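## Task

Labels on the shelf edge sit directly beneath each foam block. Move the block labelled 277 onto the desk; if no block in this storeroom has that label, move the one labelled 427 instead. Every other foam block must stay on its own shelf. The robot must not tip over or finish leaning, and the block must stay on the desk without the robot supporting it.

## Robot and tools

Robot: a Hello Robot Stretch 3 in simulation. It has a two-wheel differential base (0.33 m long, 0.34 m wide), a mast carrying a lift, and one telescoping arm that reaches out to the robot's right side, ending in a wrist (yaw, pitch, roll) and a two-finger gripper. The base cannot slide sideways, so to shift the gripper forward or back you drive the base. On-the-spot turns pivot about the wheel midpoint, 0.05 m behind the front edge; a stowed arm sweeps a 0.28 m radius, an unfolded level wrist sweeps further.

Frames: base frame has its origin on the floor between the drive wheels, x forward, y left, z up. hand_pose is reported in this frame, at the point where closed fingertips meet. The odometry frame is the base frame at scene start; base_odometry counts wheel turns only (slip counts as travel), heading is positive leftward in -3.142..3.142.

Cameras: head_camera and nav_camera (fisheye) ride on the head and are aimed with head_pan_rad and head_tilt_rad; wrist_camera is on the gripper. Calibration (K, distortion, T_world_to_cam) is supplied and may be slightly off.

Tool execute_actions takes "actions", a list run in order. Each action may hold "robot" (a command, a list of up to 8 commands run in sequence, or {"stop": true}), "steps" (control steps at 30 per second, 1 to 450, default 1) and "until" (ends the action early when all its conditions hold). {"steps": n} alone just waits. A command may contain:
- "base": exactly one of {"translate_m": d}, a relative straight drive in metres from where the base is when the command begins, forward positive, |d| at most 1; or {"rotate_rad": d}, a relative turn in radians, left/counter-clockwise positive, |d| at most 3.2.
- "joints": absolute targets by name; unnamed joints keep their targets. Ranges: lift_m 0 to 1.1 (arm height on mast, m); arm_m 0 to 0.52 (extension, m); wrist_yaw_rad -1.345 to 4.42 (0 along the arm, positive toward the front, 3.0 folded over the base); wrist_pitch_rad -1.57 to 0.451 (negative tips fingers down); wrist_roll_rad -2.911 to 2.911; gripper_m -0.089 to 0.179 (larger is wider; real fingertip gap is about 0.007 less when nearly shut, 0.025 less when wide; 0 below 0.007); head_pan_rad -3.953 to 1.73 (0 forward, positive left, -1.57 looks along the arm); head_tilt_rad -1.53 to 0.419 (negative down).
- "contact_limits": {"arm_m": effort percent 1-100}, how hard the arm may push before it halts; lasts until the next arm_m command.
- In a list, {"pause_s": s} waits up to 15 s.
New commands act immediately and discard the rest of any older queue. Motions keep running between calls. Any invalid value rejects the entire call.

Waiting: "until": {"robot": {"status": "ended"}} with steps 450 waits for everything to settle. Other fields compare as [op, value] with =, !=, <, <=, >, >= (e.g. "lift_m": [">", 0.3]); statuses take a word or ["!=", "moving"]. "any" instead of "robot" fires when the first motion ends.

zoom_image: {"camera": name, "region": [x0, y0, x1, y1]} in pixels of that camera's latest image, top-left origin, at most 504x504; useful for reading lot labels.

finished_scene: {"scene": number} ends the current scene irreversibly and reports success; let all motion end first, since leftovers are braked.

Result lines: base_status shows progress as (travelled of goal); joint_goals and joint_status per joint; status words are moving, done, off_target (stuck short, may still push), contact_stop (hit something, that joint goes limp), time_out, stopped, torque_fault, not_commanded. measured_speeds, motor_effort (percent, bracket = peak), lidar_m (12 sectors of 30 degrees, first straight ahead, counter-clockwise, plane 0.17 m high, misses tabletops), wrist_depth_mm and head_depth_mm (7x7 median depths), base_tilt (degrees forward/right), refusals/queue/queue_left, and robot.on_its_own, which flags goals the robot changed, slack or switched-off joints, and lean of 3+ degrees. "refused:"/"dropped:" lines explain rejected goals (counted from 0); each result also carries one image per camera.

Speed: full base speed (0.30 m/s, 1.9 rad/s) only with lift_m < 0.30, arm_m < 0.03 and wrist_yaw_rad > 2.54; otherwise 0.10 m/s and 0.63 rad/s.

Gripping: command gripper_m smaller than the block's width; release by opening at least 0.02 past the touch value. Neither reading nor done confirms a hold; check images or efforts. Overly hard squeezing triggers a stall guard and the object may slip; resend a different value to squeeze again.

Hazards: fold or unfold the wrist only with lift_m 0.32-0.95, wrist_pitch_rad -0.4, roll near 0; once folded, lift can drop to 0.25. With yaw below -0.4, pitch at -0.5 or lower. Pushing against something rigid with the gripper above about 0.45 m can tip the robot, as can a repeat push after a contact_stop, driving while holding or pushing a fixed object, or snagging furniture (worst when reversing). If tilted, reverse the last move in small steps, free the gripper, and lower lift to about 0.2. Wrist servos overheat after sustained pushing and go limp for 10 s. Avoid drops, slams and knocking other blocks off shelves; loose objects may occasionally get nudged.

Each tool is called after "Call:" by a JSON object that holds its "op" and its "data", one argument or row to a line.

## Session

Call:
{"op": "execute_actions", "data": {
  "actions": []
}}

Scene clock: 0.00 s.
robot.base_odometry: x=+0.000 y=+0.000 heading=+0.000 (m, m, rad; robot's odometry frame)
robot.turned_by_wheels: +0.000 (rad since the last result)
robot.turned_by_imu: +0.000 (rad since the last result)
robot.base_tilt: forward=+0.7 right=-0.3 (deg)
robot.lidar_m: 0.93 1.98 2.01 1.20 0.76 0.69 0.70 0.85 1.67 2.31 1.29 1.14
robot.head_depth_mm: 1468 1479 1496 1513 1514 1505 1024 / 1521 1537 1546 1559 1562 1504 1031 / 1578 1595 1606 1623 1626 1505 1031 / 1634 1663 1655 1680 1672 1482 1028 / 1699 1713 1739 1728 1761 1486 1025 / 1756 1773 1804 1808 1822 1480 1028 / 1836 1848 1856 1882 1898 1910 1067
robot.base_status: not_commanded
robot.joint_positions: lift_m=+0.580 arm_m=+0.001 wrist_yaw_rad=+2.920 wrist_pitch_rad=-0.316 wrist_roll_rad=-0.010 gripper_m=+0.037 head_pan_rad=-0.009 head_tilt_rad=+0.010
robot.joint_goals: lift_m=+0.580 arm_m=+0.001 wrist_yaw_rad=+2.920 wrist_pitch_rad=-0.316 wrist_roll_rad=-0.010 gripper_m=+0.037 head_pan_rad=-0.009 head_tilt_rad=+0.010
robot.joint_status: lift_m=not_commanded arm_m=not_commanded wrist_yaw_rad=not_commanded wrist_pitch_rad=not_commanded wrist_roll_rad=not_commanded gripper_m=not_commanded head_pan_rad=not_commanded head_tilt_rad=not_commanded
robot.measured_speeds: translate_m=+0.000 rotate_rad=+0.000 lift_m=+0.000 arm_m=+0.000 wrist_yaw_rad=+0.000 wrist_pitch_rad=+0.000 wrist_roll_rad=+0.000 head_pan_rad=+0.000 head_tilt_rad=+0.000
robot: refusals=0 queue=idle queue_left=0
robot.motor_effort: left_wheel=+0 right_wheel=+0 lift_m=+19 arm_m=-1 wrist_yaw_rad=-1 wrist_pitch_rad=+5 wrist_roll_rad=+0 gripper_m=+0 head_pan_rad=+0 head_tilt_rad=+2 (%)
robot.hand_pose: x=+0.0307 y=+0.0842 z=+0.6164 quat_wxyz=(+0.188, +0.703, +0.034, +0.685) (m; robot's base frame)
robot.wrist_depth_mm: - - - - - - - / 703 - - - - - - / 714 - - - - - - / 731 - - - - - - / 778 - - - - - - / 749 955 - - - - - / 784 853 831 838 811 854 851
pictures: head_camera (sideways: a quarter turn clockwise sets it upright), nav_camera (sideways: a quarter turn counterclockwise sets it upright), wrist_camera
Images, in order (width x height): head_camera 896x504, nav_camera 672x504, wrist_camera 644x364.

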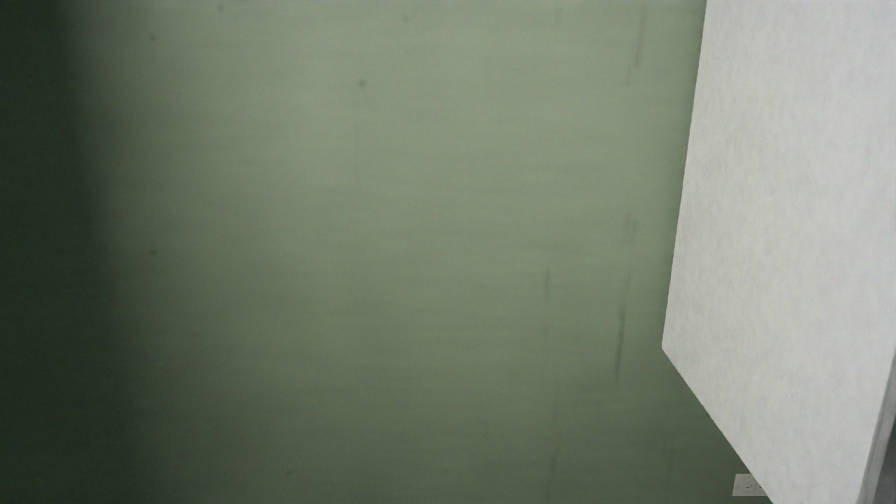

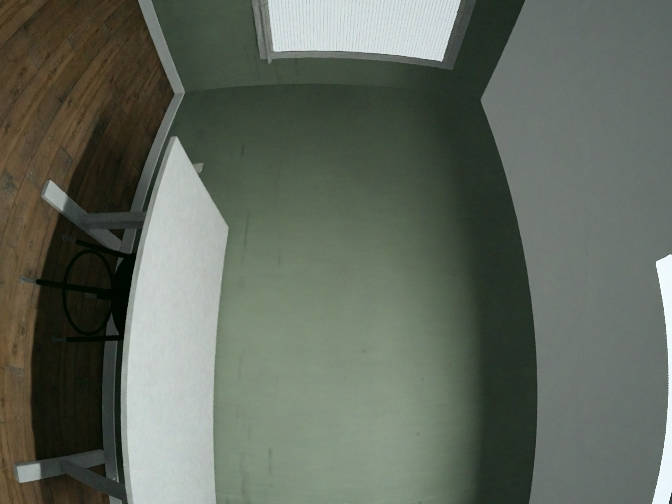

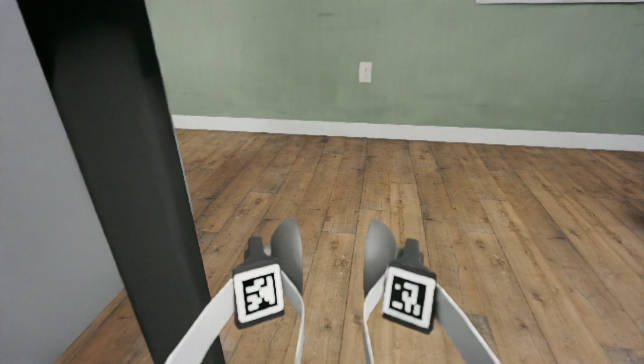

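Call:
{"op": "execute_actions", "data": {
  "actions": [
    {"robot":{"joints":{"head_pan_rad":-1.6,"head_tilt_rad":-0.4}},"steps":450,"until":{"robot":{"status":"ended"}}}
  ]
}}

Call:
{"op": "execute_actions", "data": {
  "actions": [
    {"robot":{"joints":{"head_pan_rad":-2.9,"head_tilt_rad":-0.4}},"steps":450,"until":{"robot":{"status":"ended"}}}
  ]
}}

Scene clock: 3.57 s.
robot.base_odometry: x=+0.000 y=+0.000 heading=+0.000 (m, m, rad; robot's odometry frame)
robot.turned_by_wheels: +0.000 (rad since the last result)
robot.turned_by_imu: +0.000 (rad since the last result)
robot.base_tilt: forward=+0.8 right=-0.3 (deg)
robot.lidar_m: 0.93 1.98 2.01 1.20 0.76 0.69 0.70 0.85 1.68 2.30 1.29 1.14
robot.head_depth_mm: 2267 2436 2601 2814 2252 1738 1423 / 2342 2309 2377 2621 2223 1730 1431 / 2462 2618 2772 2919 2229 1744 1413 / 2554 2696 2847 2900 2245 1733 1420 / 2412 2611 2714 2797 2209 1731 1424 / 2710 2915 3100 3055 2232 1741 1419 / 2428 2550 2686 2769 2229 1720 1414
robot.base_status: not_commanded
robot.joint_positions: lift_m=+0.580 arm_m=+0.001 wrist_yaw_rad=+2.920 wrist_pitch_rad=-0.316 wrist_roll_rad=-0.010 gripper_m=+0.037 head_pan_rad=-1.593 head_tilt_rad=-0.395
robot.joint_goals: lift_m=+0.580 arm_m=+0.001 wrist_yaw_rad=+2.920 wrist_pitch_rad=-0.316 wrist_roll_rad=-0.010 gripper_m=+0.037 head_pan_rad=-1.600 head_tilt_rad=-0.400
robot.joint_status: lift_m=not_commanded arm_m=not_commanded wrist_yaw_rad=not_commanded wrist_pitch_rad=not_commanded wrist_roll_rad=not_commanded gripper_m=not_commanded head_pan_rad=done head_tilt_rad=done
robot.measured_speeds: translate_m=+0.000 rotate_rad=+0.000 lift_m=+0.000 arm_m=+0.000 wrist_yaw_rad=+0.000 wrist_pitch_rad=+0.000 wrist_roll_rad=+0.000 head_pan_rad=+0.000 head_tilt_rad=+0.000
robot: refusals=0 queue=done queue_left=0
robot.motor_effort: left_wheel=+0(0) right_wheel=+0(0) lift_m=+20(19) arm_m=-1(1) wrist_yaw_rad=+0(0) wrist_pitch_rad=+5(5) wrist_roll_rad=+0(0) gripper_m=-1(1) head_pan_rad=-4(40) head_tilt_rad=-3(23) (%)
robot.hand_pose: x=+0.0307 y=+0.0842 z=+0.6164 quat_wxyz=(+0.188, +0.703, +0.034, +0.685) (m; robot's base frame)
robot.wrist_depth_mm: - - - - - - - / 688 - - - - - - / 711 - - - - - - / 748 - - - - - - / 750 - - - - - - / 778 917 - - - - - / 774 857 829 820 806 843 827
pictures: head_camera (sideways: a quarter turn clockwise sets it upright), nav_camera (sideways: a quarter turn counterclockwise sets it upright), wrist_camera
camera_calibration (this result's frames):
head_camera: T_world_to_cam=[[0.00107948, 0.39856, -0.917142, 1.2153], [0.998801, -0.0453262, -0.0185217, 0.0263001], [-0.0489526, -0.916022, -0.398131, 0.480303], [0, 0, 0, 1]] pos_world=[-0.00406837, -0.0432077, 1.30631]
nav_camera: T_world_to_cam=[[0.0020225, -0.376144, 0.926559, -1.16377], [-0.999917, 0.0110551, 0.00667051, 0.0473445], [-0.0127522, -0.926495, -0.37609, 0.446381], [0, 0, 0, 1]] pos_world=[0.0553866, -0.0246976, 1.24586]
wrist_camera: T_world_to_cam=[[0.978518, -0.206159, 0.000388482, -0.0096049], [-0.0950813, -0.452967, -0.886442, 0.621705], [0.182924, 0.867363, -0.462839, 0.371526], [0, 0, 0, 1]] pos_world=[0.000550133, -0.0426161, 0.723066]
Images, in order (width x height): head_camera 896x504, nav_camera 672x504, wrist_camera 644x364.

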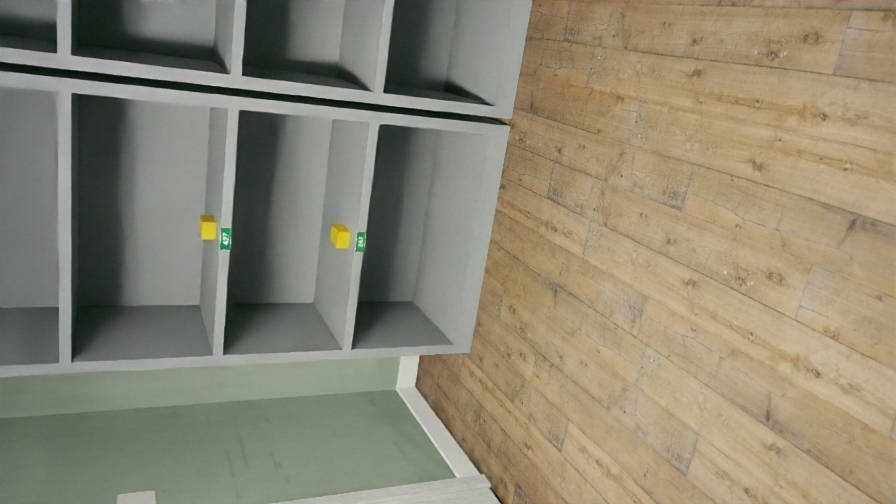

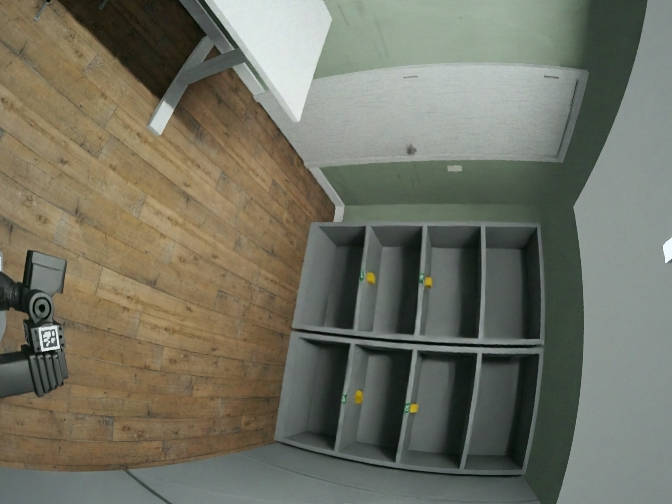

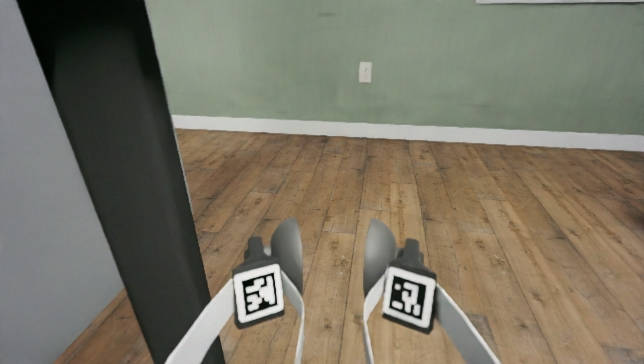

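Scene clock: 4.77 s.
robot.base_odometry: x=+0.000 y=+0.000 heading=+0.000 (m, m, rad; robot's odometry frame)
robot.turned_by_wheels: +0.000 (rad since the last result)
robot.turned_by_imu: +0.000 (rad since the last result)
robot.base_tilt: forward=+0.8 right=-0.1 (deg)
robot.lidar_m: 0.93 1.98 2.01 1.20 0.76 0.69 0.70 0.85 1.68 2.30 1.30 1.14
robot.head_depth_mm: 596 630 672 717 774 833 908 / 629 671 714 768 830 903 983 / 665 711 762 823 891 978 1077 / 706 759 814 889 972 1073 1194 / 755 813 878 963 1060 1181 1320 / 806 871 954 1050 1166 1321 1391 / 869 949 1040 1165 1311 1488 1427
robot.base_status: not_commanded
robot.joint_positions: lift_m=+0.580 arm_m=+0.001 wrist_yaw_rad=+2.920 wrist_pitch_rad=-0.316 wrist_roll_rad=-0.010 gripper_m=+0.037 head_pan_rad=-2.893 head_tilt_rad=-0.395
robot.joint_goals: lift_m=+0.580 arm_m=+0.001 wrist_yaw_rad=+2.920 wrist_pitch_rad=-0.316 wrist_roll_rad=-0.010 gripper_m=+0.037 head_pan_rad=-2.900 head_tilt_rad=-0.400
robot.joint_status: lift_m=not_commanded arm_m=not_commanded wrist_yaw_rad=not_commanded wrist_pitch_rad=not_commanded wrist_roll_rad=not_commanded gripper_m=not_commanded head_pan_rad=done head_tilt_rad=done
robot.measured_speeds: translate_m=+0.000 rotate_rad=+0.000 lift_m=+0.000 arm_m=+0.000 wrist_yaw_rad=+0.000 wrist_pitch_rad=+0.000 wrist_roll_rad=+0.000 head_pan_rad=+0.000 head_tilt_rad=+0.000
robot: refusals=0 queue=done queue_left=0
robot.motor_effort: left_wheel=+1(0) right_wheel=+0(0) lift_m=+19(20) arm_m=+0(0) wrist_yaw_rad=+0(0) wrist_pitch_rad=+5(5) wrist_roll_rad=+0(0) gripper_m=+0(0) head_pan_rad=-2(39) head_tilt_rad=-3(1) (%)
robot.hand_pose: x=+0.0307 y=+0.0842 z=+0.6164 quat_wxyz=(+0.188, +0.703, +0.034, +0.685) (m; robot's base frame)
robot.wrist_depth_mm: - - - - - - - / 685 - - - - - - / 719 - - - - - - / 754 - - - - - - / 758 - - - - - - / 760 945 - - - 991 964 / 782 842 822 853 827 846 843
pictures: head_camera (sideways: a quarter turn clockwise sets it upright), nav_camera (sideways: a quarter turn counterclockwise sets it upright), wrist_camera
camera_calibration (this result's frames):
head_camera: T_world_to_cam=[[0.384497, 0.105617, -0.917064, 1.21286], [0.223506, -0.974527, -0.0185262, 0.0310353], [-0.89566, -0.197846, -0.398309, 0.4857], [0, 0, 0, 1]] pos_world=[-0.038254, -0.00176033, 1.3063]
nav_camera: T_world_to_cam=[[-0.36207, -0.102611, 0.926486, -1.16145], [-0.256824, 0.966435, 0.00666839, 0.0428143], [-0.896073, -0.23553, -0.37627, 0.452004], [0, 0, 0, 1]] pos_world=[-0.00450295, -0.0540944, 1.24586]
wrist_camera: T_world_to_cam=[[0.978519, -0.206159, 0.000388558, -0.00960491], [-0.0950811, -0.452967, -0.886442, 0.621705], [0.182924, 0.867363, -0.462839, 0.371526], [0, 0, 0, 1]] pos_world=[0.000550104, -0.0426161, 0.723066]
Images, in order (width x height): head_camera 896x504, nav_camera 672x504, wrist_camera 644x364.

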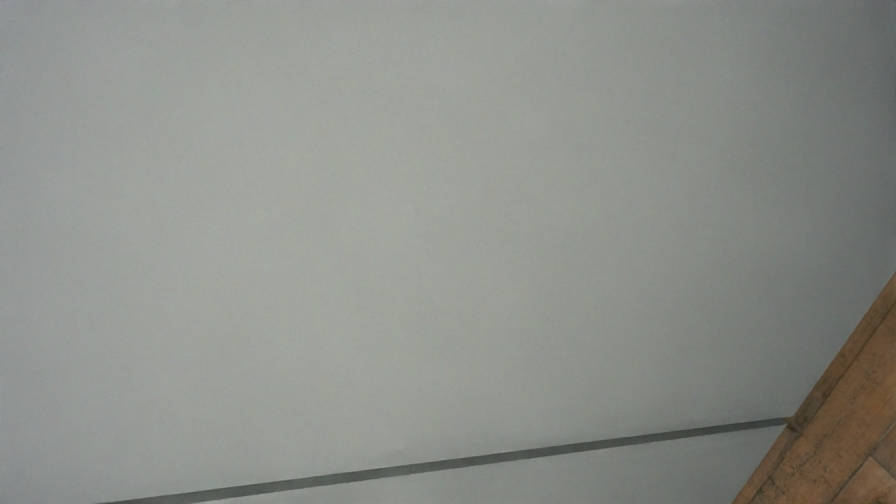

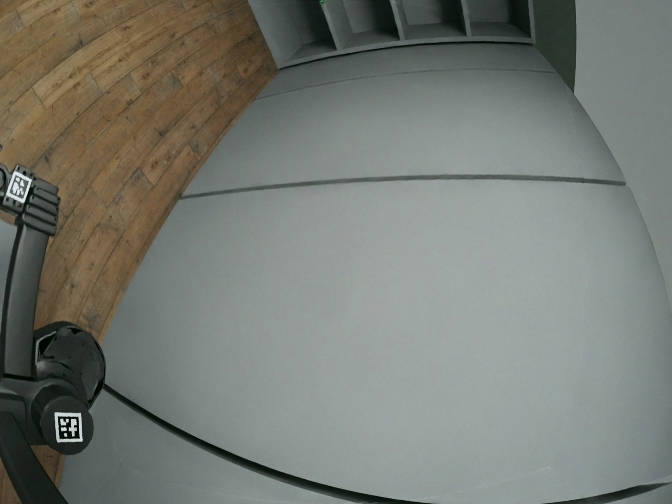

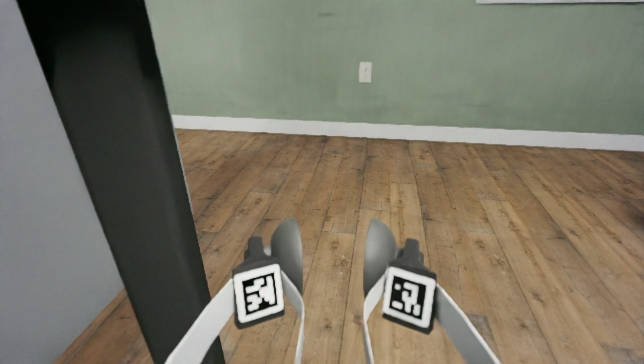

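Call:
{"op": "execute_actions", "data": {
  "actions": [
    {"robot":{"joints":{"head_pan_rad":-1.85,"head_tilt_rad":-0.2,"lift_m":0.27,"wrist_yaw_rad":3.0,"wrist_pitch_rad":-0.4}},"steps":450,"until":{"robot":{"head_pan_rad_status":["!=","moving"]}}}
  ]
}}

Call:
{"op": "zoom_image", "data": {
  "camera": "head_camera",
  "region": [250, 0, 650, 504]
}}

Call:
{"op": "execute_actions", "data": {
  "actions": [
    {"robot":{"joints":{"head_pan_rad":1.6,"head_tilt_rad":-0.5}},"steps":450,"until":{"robot":{"status":"ended"}}}
  ]
}}

Scene clock: 9.40 s.
robot.base_odometry: x=+0.000 y=+0.000 heading=+0.000 (m, m, rad; robot's odometry frame)
robot.turned_by_wheels: +0.000 (rad since the last result)
robot.turned_by_imu: +0.000 (rad since the last result)
robot.base_tilt: forward=+0.7 right=-0.2 (deg)
robot.lidar_m: 0.93 1.98 2.01 1.20 0.76 0.69 0.70 0.85 1.67 2.30 1.30 1.14
robot.head_depth_mm: 2421 2529 2513 2531 2515 2174 1690 / 2441 2532 2623 2847 2870 2177 1699 / 2452 2571 2668 2775 2910 2210 1693 / 2476 2552 2651 2716 2750 2165 1680 / 2475 2588 2685 2753 2719 2160 1679 / 2502 2630 2748 2873 2873 2185 1681 / 2528 2677 2725 2895 2889 2155 1674
robot.base_status: not_commanded
robot.joint_positions: lift_m=+0.489 arm_m=+0.001 wrist_yaw_rad=+2.997 wrist_pitch_rad=-0.412 wrist_roll_rad=-0.010 gripper_m=+0.037 head_pan_rad=-1.857 head_tilt_rad=-0.211
robot.joint_goals: lift_m=+0.270 arm_m=+0.001 wrist_yaw_rad=+3.000 wrist_pitch_rad=-0.400 wrist_roll_rad=-0.010 gripper_m=+0.037 head_pan_rad=-1.850 head_tilt_rad=-0.200
robot.joint_status: lift_m=moving arm_m=not_commanded wrist_yaw_rad=moving wrist_pitch_rad=moving wrist_roll_rad=not_commanded gripper_m=not_commanded head_pan_rad=done head_tilt_rad=done
robot.measured_speeds: translate_m=+0.000 rotate_rad=+0.000 lift_m=-0.110 arm_m=+0.000 wrist_yaw_rad=+0.000 wrist_pitch_rad=+0.000 wrist_roll_rad=+0.000 head_pan_rad=+0.000 head_tilt_rad=+0.000
robot: refusals=0 queue=running queue_left=0
robot.motor_effort: left_wheel=+1(0) right_wheel=+0(0) lift_m=+13(15) arm_m=-1(1) wrist_yaw_rad=+4(3) wrist_pitch_rad=+3(5) wrist_roll_rad=+0(0) gripper_m=-1(0) head_pan_rad=+5(40) head_tilt_rad=+4(19) (%)
robot.hand_pose: x=+0.0113 y=+0.0767 z=+0.5029 quat_wxyz=(+0.194, +0.697, +0.095, +0.683) (m; robot's base frame)
robot.wrist_depth_mm: 677 - - - - - - / 687 - - - - - - / 709 853 - - - - - / 711 891 - - - - - / 731 898 995 941 979 938 934 / 725 792 - 790 834 788 791 / 672 686 - 675 651 664 689
pictures: head_camera (sideways: a quarter turn clockwise sets it upright), nav_camera (sideways: a quarter turn counterclockwise sets it upright), wrist_camera
camera_calibration (this result's frames):
head_camera: T_world_to_cam=[[0.0560304, 0.217425, -0.974468, 1.28982], [0.951392, -0.307667, -0.0139435, 0.0206329], [-0.302843, -0.926319, -0.224095, 0.255351], [0, 0, 0, 1]] pos_world=[-0.0145677, -0.0375537, 1.3144]
nav_camera: T_world_to_cam=[[-0.0467985, -0.195312, 0.979624, -1.23278], [-0.961875, 0.273356, 0.00854952, 0.0446643], [-0.269456, -0.941876, -0.200658, 0.219624], [0, 0, 0, 1]] pos_world=[0.0444479, -0.0461284, 1.25135]
wrist_camera: T_world_to_cam=[[0.991495, -0.130143, -0.000996511, 0.00268582], [-0.0718769, -0.54118, -0.837829, 0.497955], [0.108498, 0.830775, -0.545931, 0.374527], [0, 0, 0, 1]] pos_world=[-0.00750703, -0.0413152, 0.62167]
Images, in order (width x height): head_camera 896x504, nav_camera 672x504, wrist_camera 644x364.

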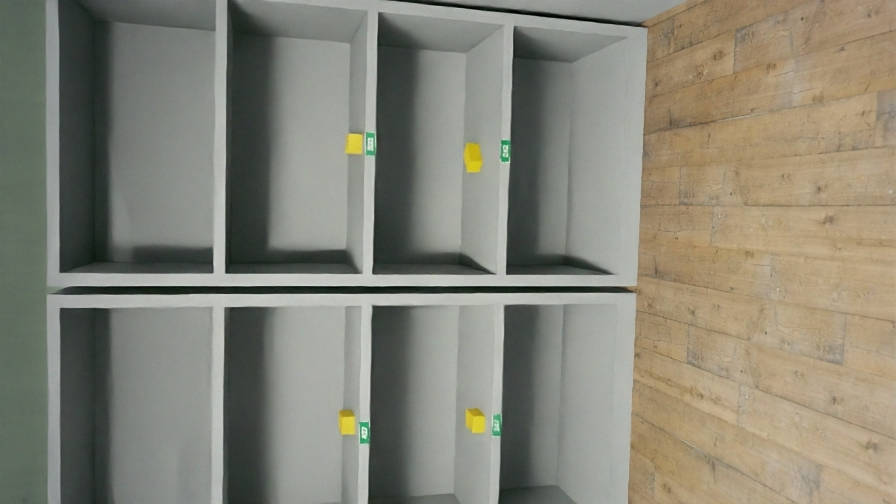

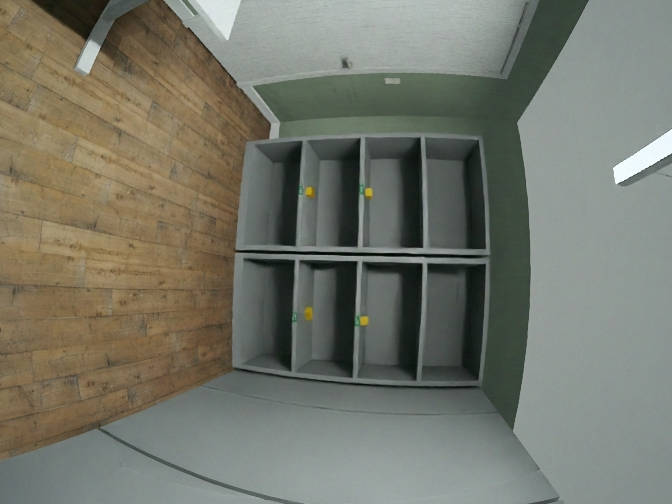

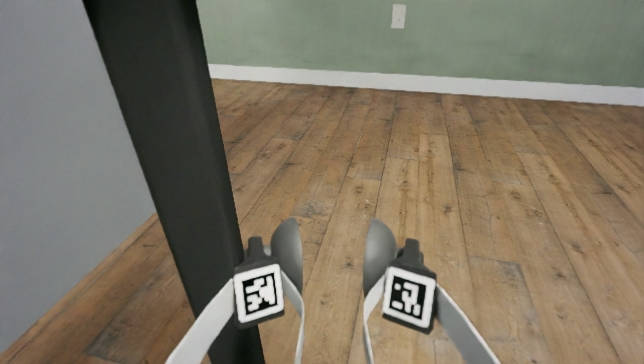

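Region (250, 0, 650, 504) of head_camera's 896x504 image, scaled by 1.000; it fills the left 400 columns of this view, and the rest is white.

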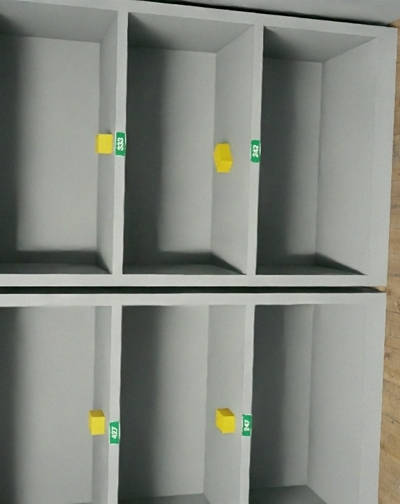

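Scene clock: 11.83 s.
robot.base_odometry: x=+0.000 y=+0.000 heading=+0.000 (m, m, rad; robot's odometry frame)
robot.turned_by_wheels: +0.000 (rad since the last result)
robot.turned_by_imu: +0.000 (rad since the last result)
robot.base_tilt: forward=+0.7 right=-0.2 (deg)
robot.lidar_m: 0.93 1.98 2.00 1.20 0.77 0.69 0.70 0.85 1.68 2.30 1.30 1.14
robot.head_depth_mm: 1686 1823 1976 2180 1965 1585 1330 / 1752 1895 2061 2241 1949 1588 1323 / 1809 1968 2143 2361 1948 1593 1328 / 1860 2060 2254 2417 1942 1587 1323 / 1947 2135 2344 2513 1944 1572 1327 / 2026 2226 2487 2411 1765 1530 1321 / 995 1039 1096 1165 1249 1347 1330
robot.base_status: not_commanded
robot.joint_positions: lift_m=+0.270 arm_m=+0.001 wrist_yaw_rad=+2.997 wrist_pitch_rad=-0.413 wrist_roll_rad=-0.010 gripper_m=+0.037 head_pan_rad=+1.593 head_tilt_rad=-0.493
robot.joint_goals: lift_m=+0.270 arm_m=+0.001 wrist_yaw_rad=+3.000 wrist_pitch_rad=-0.400 wrist_roll_rad=-0.010 gripper_m=+0.037 head_pan_rad=+1.600 head_tilt_rad=-0.500
robot.joint_status: lift_m=done arm_m=not_commanded wrist_yaw_rad=done wrist_pitch_rad=done wrist_roll_rad=not_commanded gripper_m=not_commanded head_pan_rad=done head_tilt_rad=done
robot.measured_speeds: translate_m=+0.000 rotate_rad=+0.000 lift_m=+0.000 arm_m=+0.000 wrist_yaw_rad=+0.000 wrist_pitch_rad=+0.000 wrist_roll_rad=+0.000 head_pan_rad=+0.000 head_tilt_rad=+0.000
robot: refusals=0 queue=done queue_left=0
robot.motor_effort: left_wheel=+1(1) right_wheel=+0(0) lift_m=+15(13) arm_m=-1(1) wrist_yaw_rad=+4(4) wrist_pitch_rad=+4(5) wrist_roll_rad=+0(0) gripper_m=+0(1) head_pan_rad=+4(38) head_tilt_rad=-3(23) (%)
robot.hand_pose: x=+0.0112 y=+0.0765 z=+0.2840 quat_wxyz=(+0.195, +0.697, +0.096, +0.683) (m; robot's base frame)
robot.wrist_depth_mm: 676 - - - - - - / 682 - - - - - - / 697 823 - - - 986 997 / 696 787 767 767 775 752 764 / 608 615 633 612 633 600 603 / 519 512 - 529 528 500 509 / 455 - - - 422 426 424
pictures: head_camera (sideways: a quarter turn clockwise sets it upright), nav_camera (sideways: a quarter turn counterclockwise sets it upright), wrist_camera
camera_calibration (this result's frames):
head_camera: T_world_to_cam=[[0.0183795, -0.486788, -0.873327, 1.15803], [-0.999785, -0.000541452, -0.020739, 0.0413757], [0.00962264, 0.87352, -0.486693, 0.595188], [0, 0, 0, 1]] pos_world=[0.0143555, 0.0438305, 1.30187]
nav_camera: T_world_to_cam=[[-0.0205164, 0.465296, 0.884917, -1.1093], [0.999424, 0.0334916, 0.0055611, 0.0365935], [-0.0270497, 0.884521, -0.465715, 0.563096], [0, 0, 0, 1]] pos_world=[-0.0440998, 0.0168578, 1.24368]
wrist_camera: T_world_to_cam=[[0.991515, -0.129991, -0.00101472, 0.00249807], [-0.071945, -0.542232, -0.837143, 0.314344], [0.10827, 0.830112, -0.546984, 0.255499], [0, 0, 0, 1]] pos_world=[-0.00752435, -0.0413205, 0.402907]
Images, in order (width x height): head_camera 896x504, nav_camera 672x504, wrist_camera 644x364.

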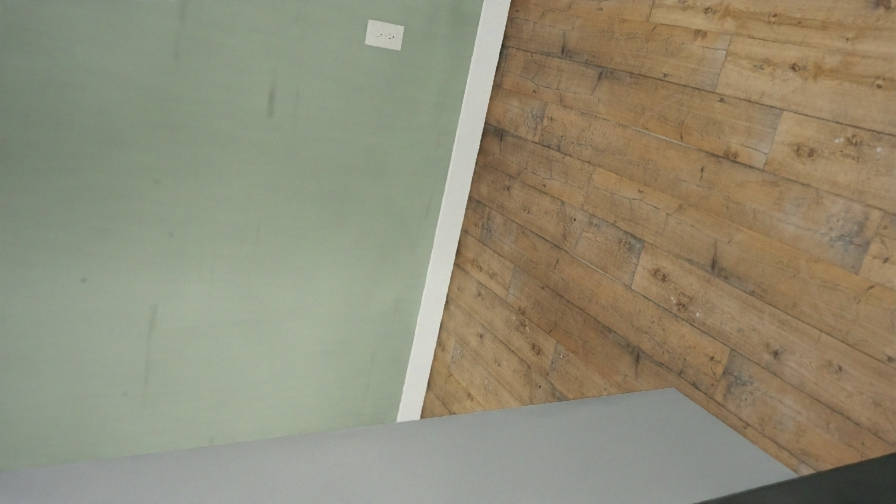

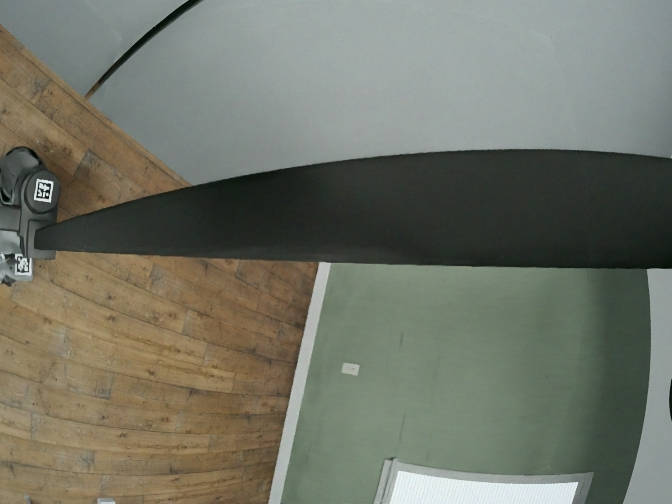

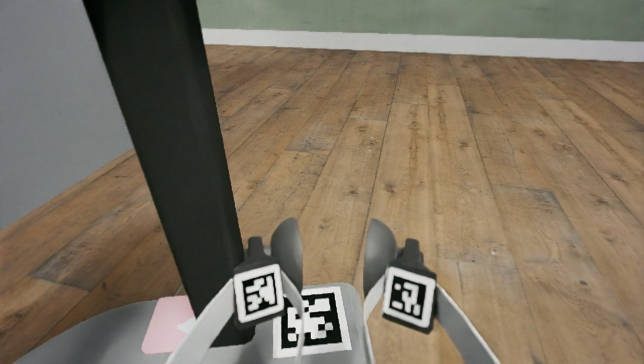

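Call:
{"op": "execute_actions", "data": {
  "actions": [
    {"robot":[{"base":{"rotate_rad":1.464},"joints":{"head_pan_rad":0.3,"head_tilt_rad":-0.5}},{"base":{"translate_m":1.0}},{"base":{"translate_m":0.55}},{"base":{"rotate_rad":1.31}}],"steps":450,"until":{"robot":{"status":"ended"}}}
  ]
}}

Scene clock: 34.80 s.
robot.base_odometry: x=+0.165 y=+1.541 heading=+2.774 (m, m, rad; robot's odometry frame)
robot.turned_by_wheels: +2.774 (rad since the last result)
robot.turned_by_imu: +2.727 (rad since the last result)
robot.base_tilt: forward=+0.9 right=-0.2 (deg)
robot.lidar_m: 1.71 0.76 0.61 1.13 2.56 1.72 1.96 0.76 0.54 0.51 0.53 0.70
robot.head_depth_mm: 1507 1624 1767 1950 1956 1578 1338 / 1548 1675 1821 2017 1956 1580 1332 / 1564 1721 1874 2075 1951 1575 1334 / 1605 1756 1918 2172 1942 1575 1322 / 1646 1803 2001 2225 1944 1572 1324 / 1698 1849 2050 2272 1922 1574 1320 / 1732 1919 2055 2211 1049 1120 1193
robot.base_status: done (rotate_rad +1.3098 of +1.3100)
robot.joint_positions: lift_m=+0.270 arm_m=+0.001 wrist_yaw_rad=+2.998 wrist_pitch_rad=-0.413 wrist_roll_rad=-0.010 gripper_m=+0.037 head_pan_rad=+0.307 head_tilt_rad=-0.495
robot.joint_goals: lift_m=+0.270 arm_m=+0.001 wrist_yaw_rad=+3.000 wrist_pitch_rad=-0.400 wrist_roll_rad=-0.010 gripper_m=+0.037 head_pan_rad=+0.300 head_tilt_rad=-0.500
robot.joint_status: lift_m=done arm_m=not_commanded wrist_yaw_rad=done wrist_pitch_rad=done wrist_roll_rad=not_commanded gripper_m=not_commanded head_pan_rad=done head_tilt_rad=done
robot.measured_speeds: translate_m=+0.000 rotate_rad=+0.000 lift_m=+0.000 arm_m=+0.000 wrist_yaw_rad=+0.000 wrist_pitch_rad=+0.000 wrist_roll_rad=+0.000 head_pan_rad=+0.000 head_tilt_rad=+0.000
robot: refusals=0 queue=done queue_left=0
robot.motor_effort: left_wheel=-2(8) right_wheel=+2(7) lift_m=+16(16) arm_m=-1(1) wrist_yaw_rad=+3(4) wrist_pitch_rad=+4(4) wrist_roll_rad=+0(0) gripper_m=+0(1) head_pan_rad=-3(39) head_tilt_rad=-3(2) (%)
robot.hand_pose: x=+0.0110 y=+0.0765 z=+0.2840 quat_wxyz=(+0.194, +0.697, +0.096, +0.683) (m; robot's base frame)
robot.wrist_depth_mm: - - - - 798 566 586 / - - - - 834 610 646 / - - - - 846 673 724 / 777 771 768 760 738 740 755 / 618 621 635 619 627 605 602 / 507 508 - 530 519 500 494 / 450 - - - 423 429 431
pictures: head_camera (sideways: a quarter turn clockwise sets it upright), nav_camera (sideways: a quarter turn counterclockwise sets it upright), wrist_camera
camera_calibration (this result's frames):
head_camera: T_world_to_cam=[[-0.462992, -0.154819, -0.872737, 1.1602], [-0.281635, 0.959297, -0.0207649, 0.0370287], [0.840428, 0.236179, -0.48775, 0.591494], [0, 0, 0, 1]] pos_world=[0.0504835, 0.00440057, 1.30182]
nav_camera: T_world_to_cam=[[0.44178, 0.150832, 0.884353, -1.11139], [0.313137, -0.949692, 0.00554716, 0.0407981], [0.840699, 0.274473, -0.466786, 0.559196], [0, 0, 0, 1]] pos_world=[0.00809683, 0.0528932, 1.24366]
wrist_camera: T_world_to_cam=[[0.991616, -0.129215, -0.00101804, 0.00261142], [-0.0715465, -0.542464, -0.837027, 0.314247], [0.107604, 0.830082, -0.547161, 0.255569], [0, 0, 0, 1]] pos_world=[-0.00760652, -0.0413378, 0.402873]
Images, in order (width x height): head_camera 896x504, nav_camera 672x504, wrist_camera 644x364.

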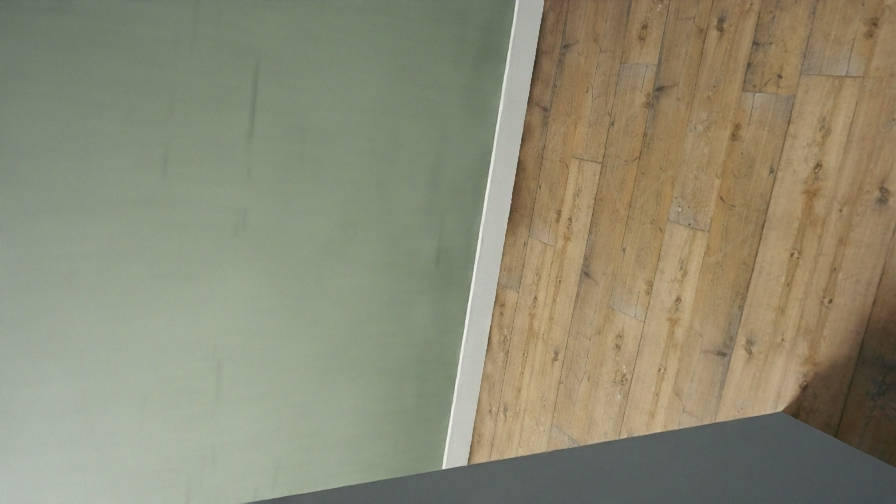

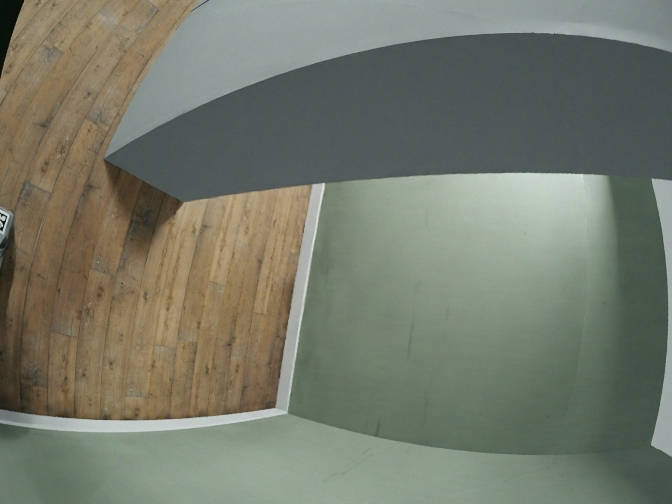

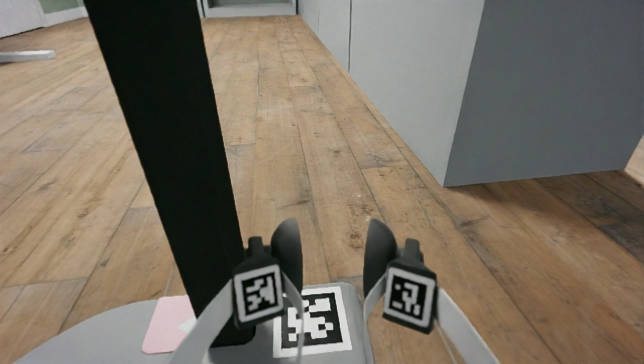

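Call:
{"op": "execute_actions", "data": {
  "actions": [
    {"robot":{"base":{"translate_m":1.0},"joints":{"head_pan_rad":-2.5,"head_tilt_rad":-0.3}},"steps":450,"until":{"robot":{"translate_m":[">",0.33]}}},
    {"robot":[{"base":{"translate_m":1.0}},{"base":{"rotate_rad":-1.557}}],"steps":450,"until":{"robot":{"status":"ended"}}}
  ]
}}

Scene clock: 48.87 s.
robot.base_odometry: x=-1.083 y=+2.022 heading=+1.217 (m, m, rad; robot's odometry frame)
robot.turned_by_wheels: -1.557 (rad since the last result)
robot.turned_by_imu: -1.525 (rad since the last result)
robot.base_tilt: forward=+0.7 right=-0.2 (deg)
robot.lidar_m: 0.45 0.47 0.50 0.48 0.50 0.68 1.84 0.78 0.80 1.83 0.65 0.47
robot.head_depth_mm: 1314 1399 1517 1979 2305 1906 1543 / 1351 1466 1504 1630 1652 1811 1524 / 1231 1551 1595 1721 1488 1747 1474 / 977 1545 1573 1143 1436 1215 1447 / 676 719 762 816 884 947 1031 / 687 734 789 857 924 1015 1122 / 745 801 868 943 1037 1147 1289
robot.base_status: done (rotate_rad -1.5569 of -1.5570)
robot.joint_positions: lift_m=+0.270 arm_m=+0.001 wrist_yaw_rad=+2.998 wrist_pitch_rad=-0.413 wrist_roll_rad=-0.010 gripper_m=+0.037 head_pan_rad=-2.493 head_tilt_rad=-0.309
robot.joint_goals: lift_m=+0.270 arm_m=+0.001 wrist_yaw_rad=+3.000 wrist_pitch_rad=-0.400 wrist_roll_rad=-0.010 gripper_m=+0.037 head_pan_rad=-2.500 head_tilt_rad=-0.300
robot.joint_status: lift_m=done arm_m=not_commanded wrist_yaw_rad=done wrist_pitch_rad=done wrist_roll_rad=not_commanded gripper_m=not_commanded head_pan_rad=done head_tilt_rad=done
robot.measured_speeds: translate_m=+0.000 rotate_rad=+0.000 lift_m=+0.000 arm_m=+0.000 wrist_yaw_rad=+0.000 wrist_pitch_rad=+0.000 wrist_roll_rad=+0.000 head_pan_rad=+0.000 head_tilt_rad=+0.000
robot: refusals=0 queue=done queue_left=0
robot.motor_effort: left_wheel=+3(11) right_wheel=-2(7) lift_m=+15(15) arm_m=-1(1) wrist_yaw_rad=+2(3) wrist_pitch_rad=+4(4) wrist_roll_rad=+0(0) gripper_m=+0(1) head_pan_rad=-4(40) head_tilt_rad=+3(18) (%)
robot.hand_pose: x=+0.0110 y=+0.0765 z=+0.2840 quat_wxyz=(+0.194, +0.697, +0.096, +0.683) (m; robot's base frame)
robot.wrist_depth_mm: 448 - 476 490 497 517 489 / 480 - 517 528 554 568 498 / 522 537 560 584 614 616 502 / 564 577 619 627 648 660 513 / 582 607 641 611 632 595 503 / 509 509 - 520 514 495 486 / 452 - - - 421 429 434
pictures: head_camera (sideways: a quarter turn clockwise sets it upright), nav_camera (sideways: a quarter turn counterclockwise sets it upright), wrist_camera
camera_calibration (this result's frames):
head_camera: T_world_to_cam=[[0.249316, 0.198478, -0.947865, 1.25388], [0.583707, -0.811797, -0.0164542, 0.0261424], [-0.77274, -0.549173, -0.318248, 0.380759], [0, 0, 0, 1]] pos_world=[-0.0336452, -0.0185433, 1.31012]
nav_camera: T_world_to_cam=[[-0.229246, -0.186548, 0.955325, -1.19991], [-0.611966, 0.790848, 0.00757913, 0.0437942], [-0.75693, -0.582889, -0.29546, 0.345987], [0, 0, 0, 1]] pos_world=[0.0136133, -0.0568044, 1.2482]
wrist_camera: T_world_to_cam=[[0.99162, -0.129185, -0.00101832, 0.00261392], [-0.0715336, -0.542493, -0.837009, 0.314227], [0.107576, 0.830068, -0.547188, 0.255591], [0, 0, 0, 1]] pos_world=[-0.00760978, -0.0413543, 0.40287]
Images, in order (width x height): head_camera 896x504, nav_camera 672x504, wrist_camera 644x364.

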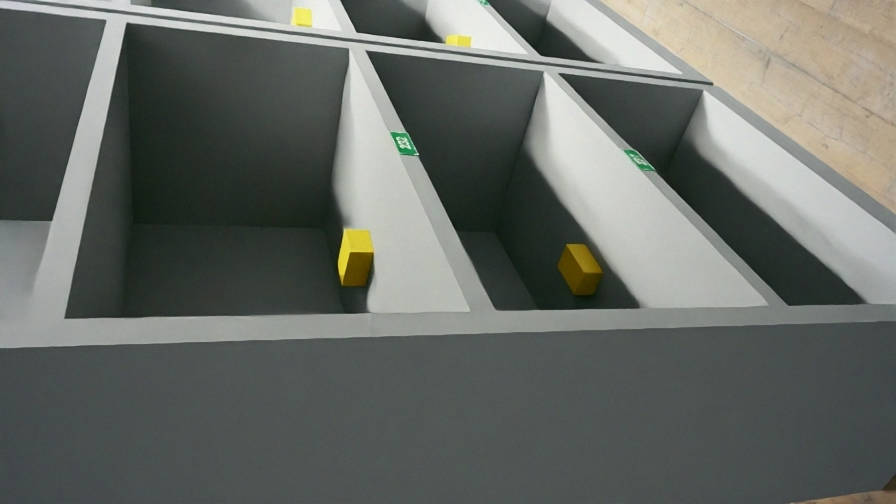

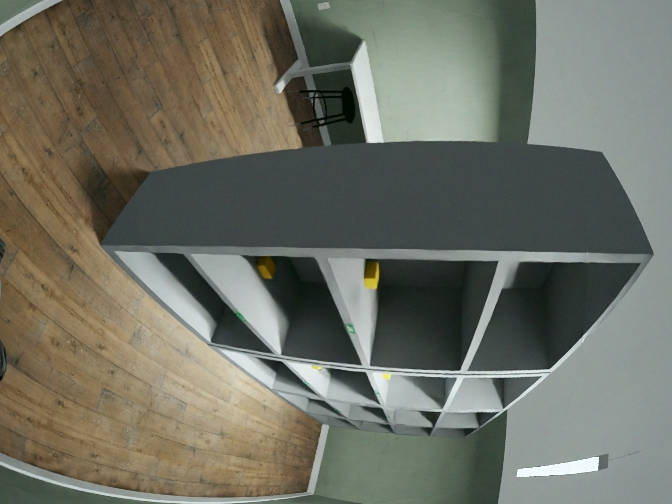

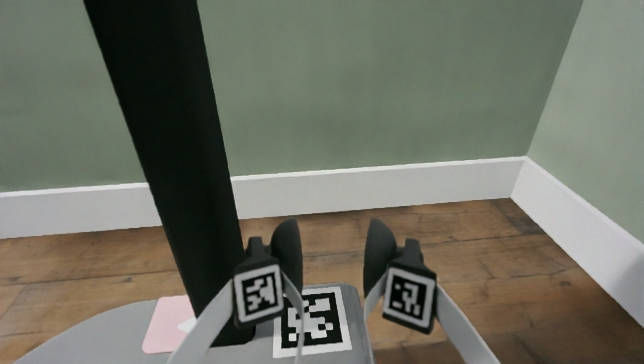

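Call:
{"op": "zoom_image", "data": {
  "camera": "head_camera",
  "region": [590, 120, 690, 200]
}}

Call:
{"op": "zoom_image", "data": {
  "camera": "head_camera",
  "region": [360, 100, 460, 180]
}}

Region (590, 120, 690, 200) of head_camera's 896x504 image, scaled by 5.040, with more detail than that image has; it fills the top 403 rows of this view, and the rest is white.

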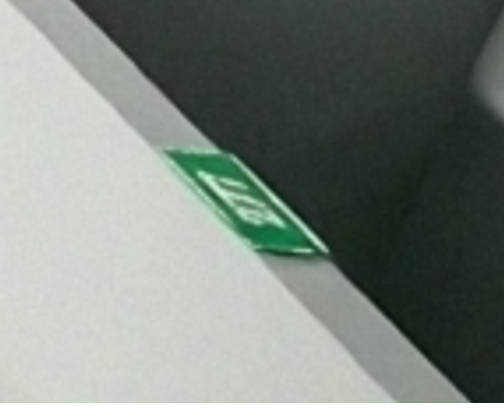

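Region (360, 100, 460, 180) of head_camera's 896x504 image, scaled by 5.040, with more detail than that image has; it fills the top 403 rows of this view, and the rest is white.

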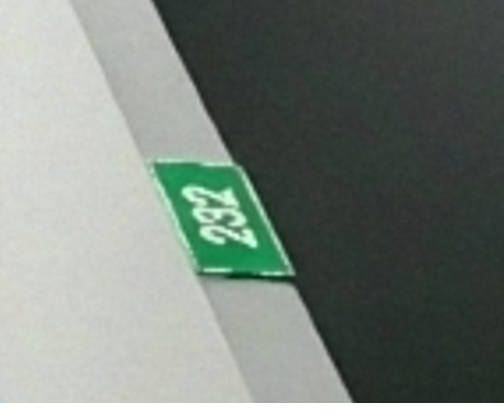

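Call:
{"op": "execute_actions", "data": {
  "actions": [
    {"robot":{"base":{"translate_m":-1.0},"joints":{"head_pan_rad":-1.65,"head_tilt_rad":-0.75}},"steps":450,"until":{"robot":{"status":"ended"}}}
  ]
}}

Scene clock: 57.33 s.
robot.base_odometry: x=-1.429 y=+1.084 heading=+1.217 (m, m, rad; robot's odometry frame)
robot.turned_by_wheels: +0.000 (rad since the last result)
robot.turned_by_imu: -0.002 (rad since the last result)
robot.base_tilt: forward=+0.8 right=+0.0 (deg)
robot.lidar_m: 1.45 0.68 0.49 0.47 0.49 0.67 1.81 0.77 0.71 0.99 0.66 1.50
robot.head_depth_mm: 873 663 1098 1066 978 1273 1191 / 864 662 1181 1076 971 1290 1192 / 858 658 1175 1073 950 1281 1192 / 838 655 1153 1042 944 1271 1189 / 840 651 1135 1034 942 1273 1180 / 833 649 1132 1063 939 1255 1177 / 829 647 1120 1060 916 1253 1175
robot.base_status: done (translate_m -1.0000 of -1.0000)
robot.joint_positions: lift_m=+0.270 arm_m=+0.001 wrist_yaw_rad=+2.998 wrist_pitch_rad=-0.413 wrist_roll_rad=-0.010 gripper_m=+0.037 head_pan_rad=-1.657 head_tilt_rad=-0.740
robot.joint_goals: lift_m=+0.270 arm_m=+0.001 wrist_yaw_rad=+3.000 wrist_pitch_rad=-0.400 wrist_roll_rad=-0.010 gripper_m=+0.037 head_pan_rad=-1.650 head_tilt_rad=-0.750
robot.joint_status: lift_m=done arm_m=not_commanded wrist_yaw_rad=done wrist_pitch_rad=done wrist_roll_rad=not_commanded gripper_m=not_commanded head_pan_rad=done head_tilt_rad=done
robot.measured_speeds: translate_m=+0.000 rotate_rad=+0.000 lift_m=+0.000 arm_m=+0.000 wrist_yaw_rad=+0.000 wrist_pitch_rad=+0.000 wrist_roll_rad=+0.000 head_pan_rad=+0.000 head_tilt_rad=+0.000
robot: refusals=0 queue=done queue_left=0
robot.motor_effort: left_wheel=+3(7) right_wheel=-2(7) lift_m=+15(16) arm_m=-1(1) wrist_yaw_rad=+2(3) wrist_pitch_rad=+4(4) wrist_roll_rad=+0(0) gripper_m=-1(1) head_pan_rad=+4(39) head_tilt_rad=-5(27) (%)
robot.hand_pose: x=+0.0110 y=+0.0765 z=+0.2840 quat_wxyz=(+0.194, +0.697, +0.096, +0.683) (m; robot's base frame)
robot.wrist_depth_mm: 437 - 465 477 499 508 528 / 477 - 506 519 539 554 578 / 510 528 544 562 598 618 626 / 559 574 596 619 632 657 675 / 585 600 634 612 620 605 593 / 510 514 - 520 522 512 500 / 455 - - - 420 436 429
pictures: head_camera (sideways: a quarter turn clockwise sets it upright), nav_camera (sideways: a quarter turn counterclockwise sets it upright), wrist_camera
camera_calibration (this result's frames):
head_camera: T_world_to_cam=[[0.0513203, 0.683724, -0.727934, 0.968288], [0.994499, -0.101632, -0.0253461, 0.035201], [-0.091311, -0.722629, -0.685179, 0.854021], [0, 0, 0, 1]] pos_world=[-0.00671859, -0.0413244, 1.2909]
nav_camera: T_world_to_cam=[[-0.0471764, -0.666055, 0.744409, -0.925951], [-0.99729, 0.073522, 0.00258086, 0.0526548], [-0.0564495, -0.74227, -0.667719, 0.82608], [0, 0, 0, 1]] pos_world=[0.0554609, -0.00743146, 1.24074]
wrist_camera: T_world_to_cam=[[0.99162, -0.129181, -0.00101859, 0.00261451], [-0.0715335, -0.542505, -0.837001, 0.314221], [0.107572, 0.830061, -0.5472, 0.255594], [0, 0, 0, 1]] pos_world=[-0.00761014, -0.0413544, 0.402868]
Images, in order (width x height): head_camera 896x504, nav_camera 672x504, wrist_camera 644x364.

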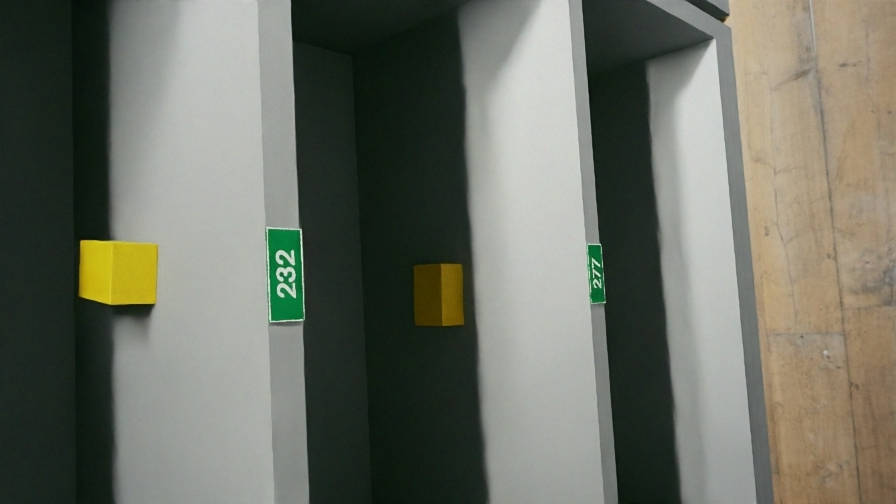

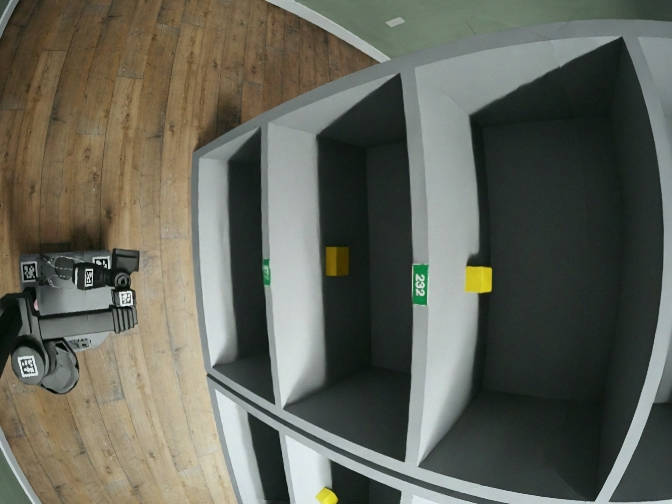

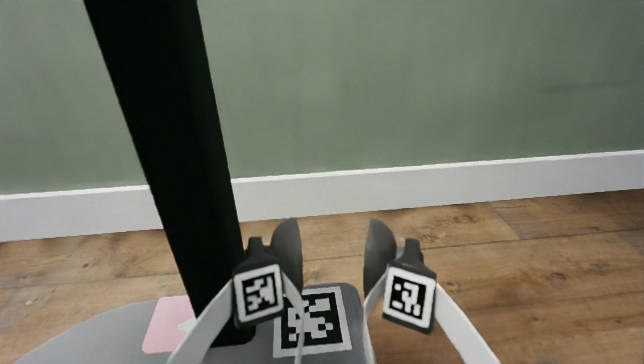

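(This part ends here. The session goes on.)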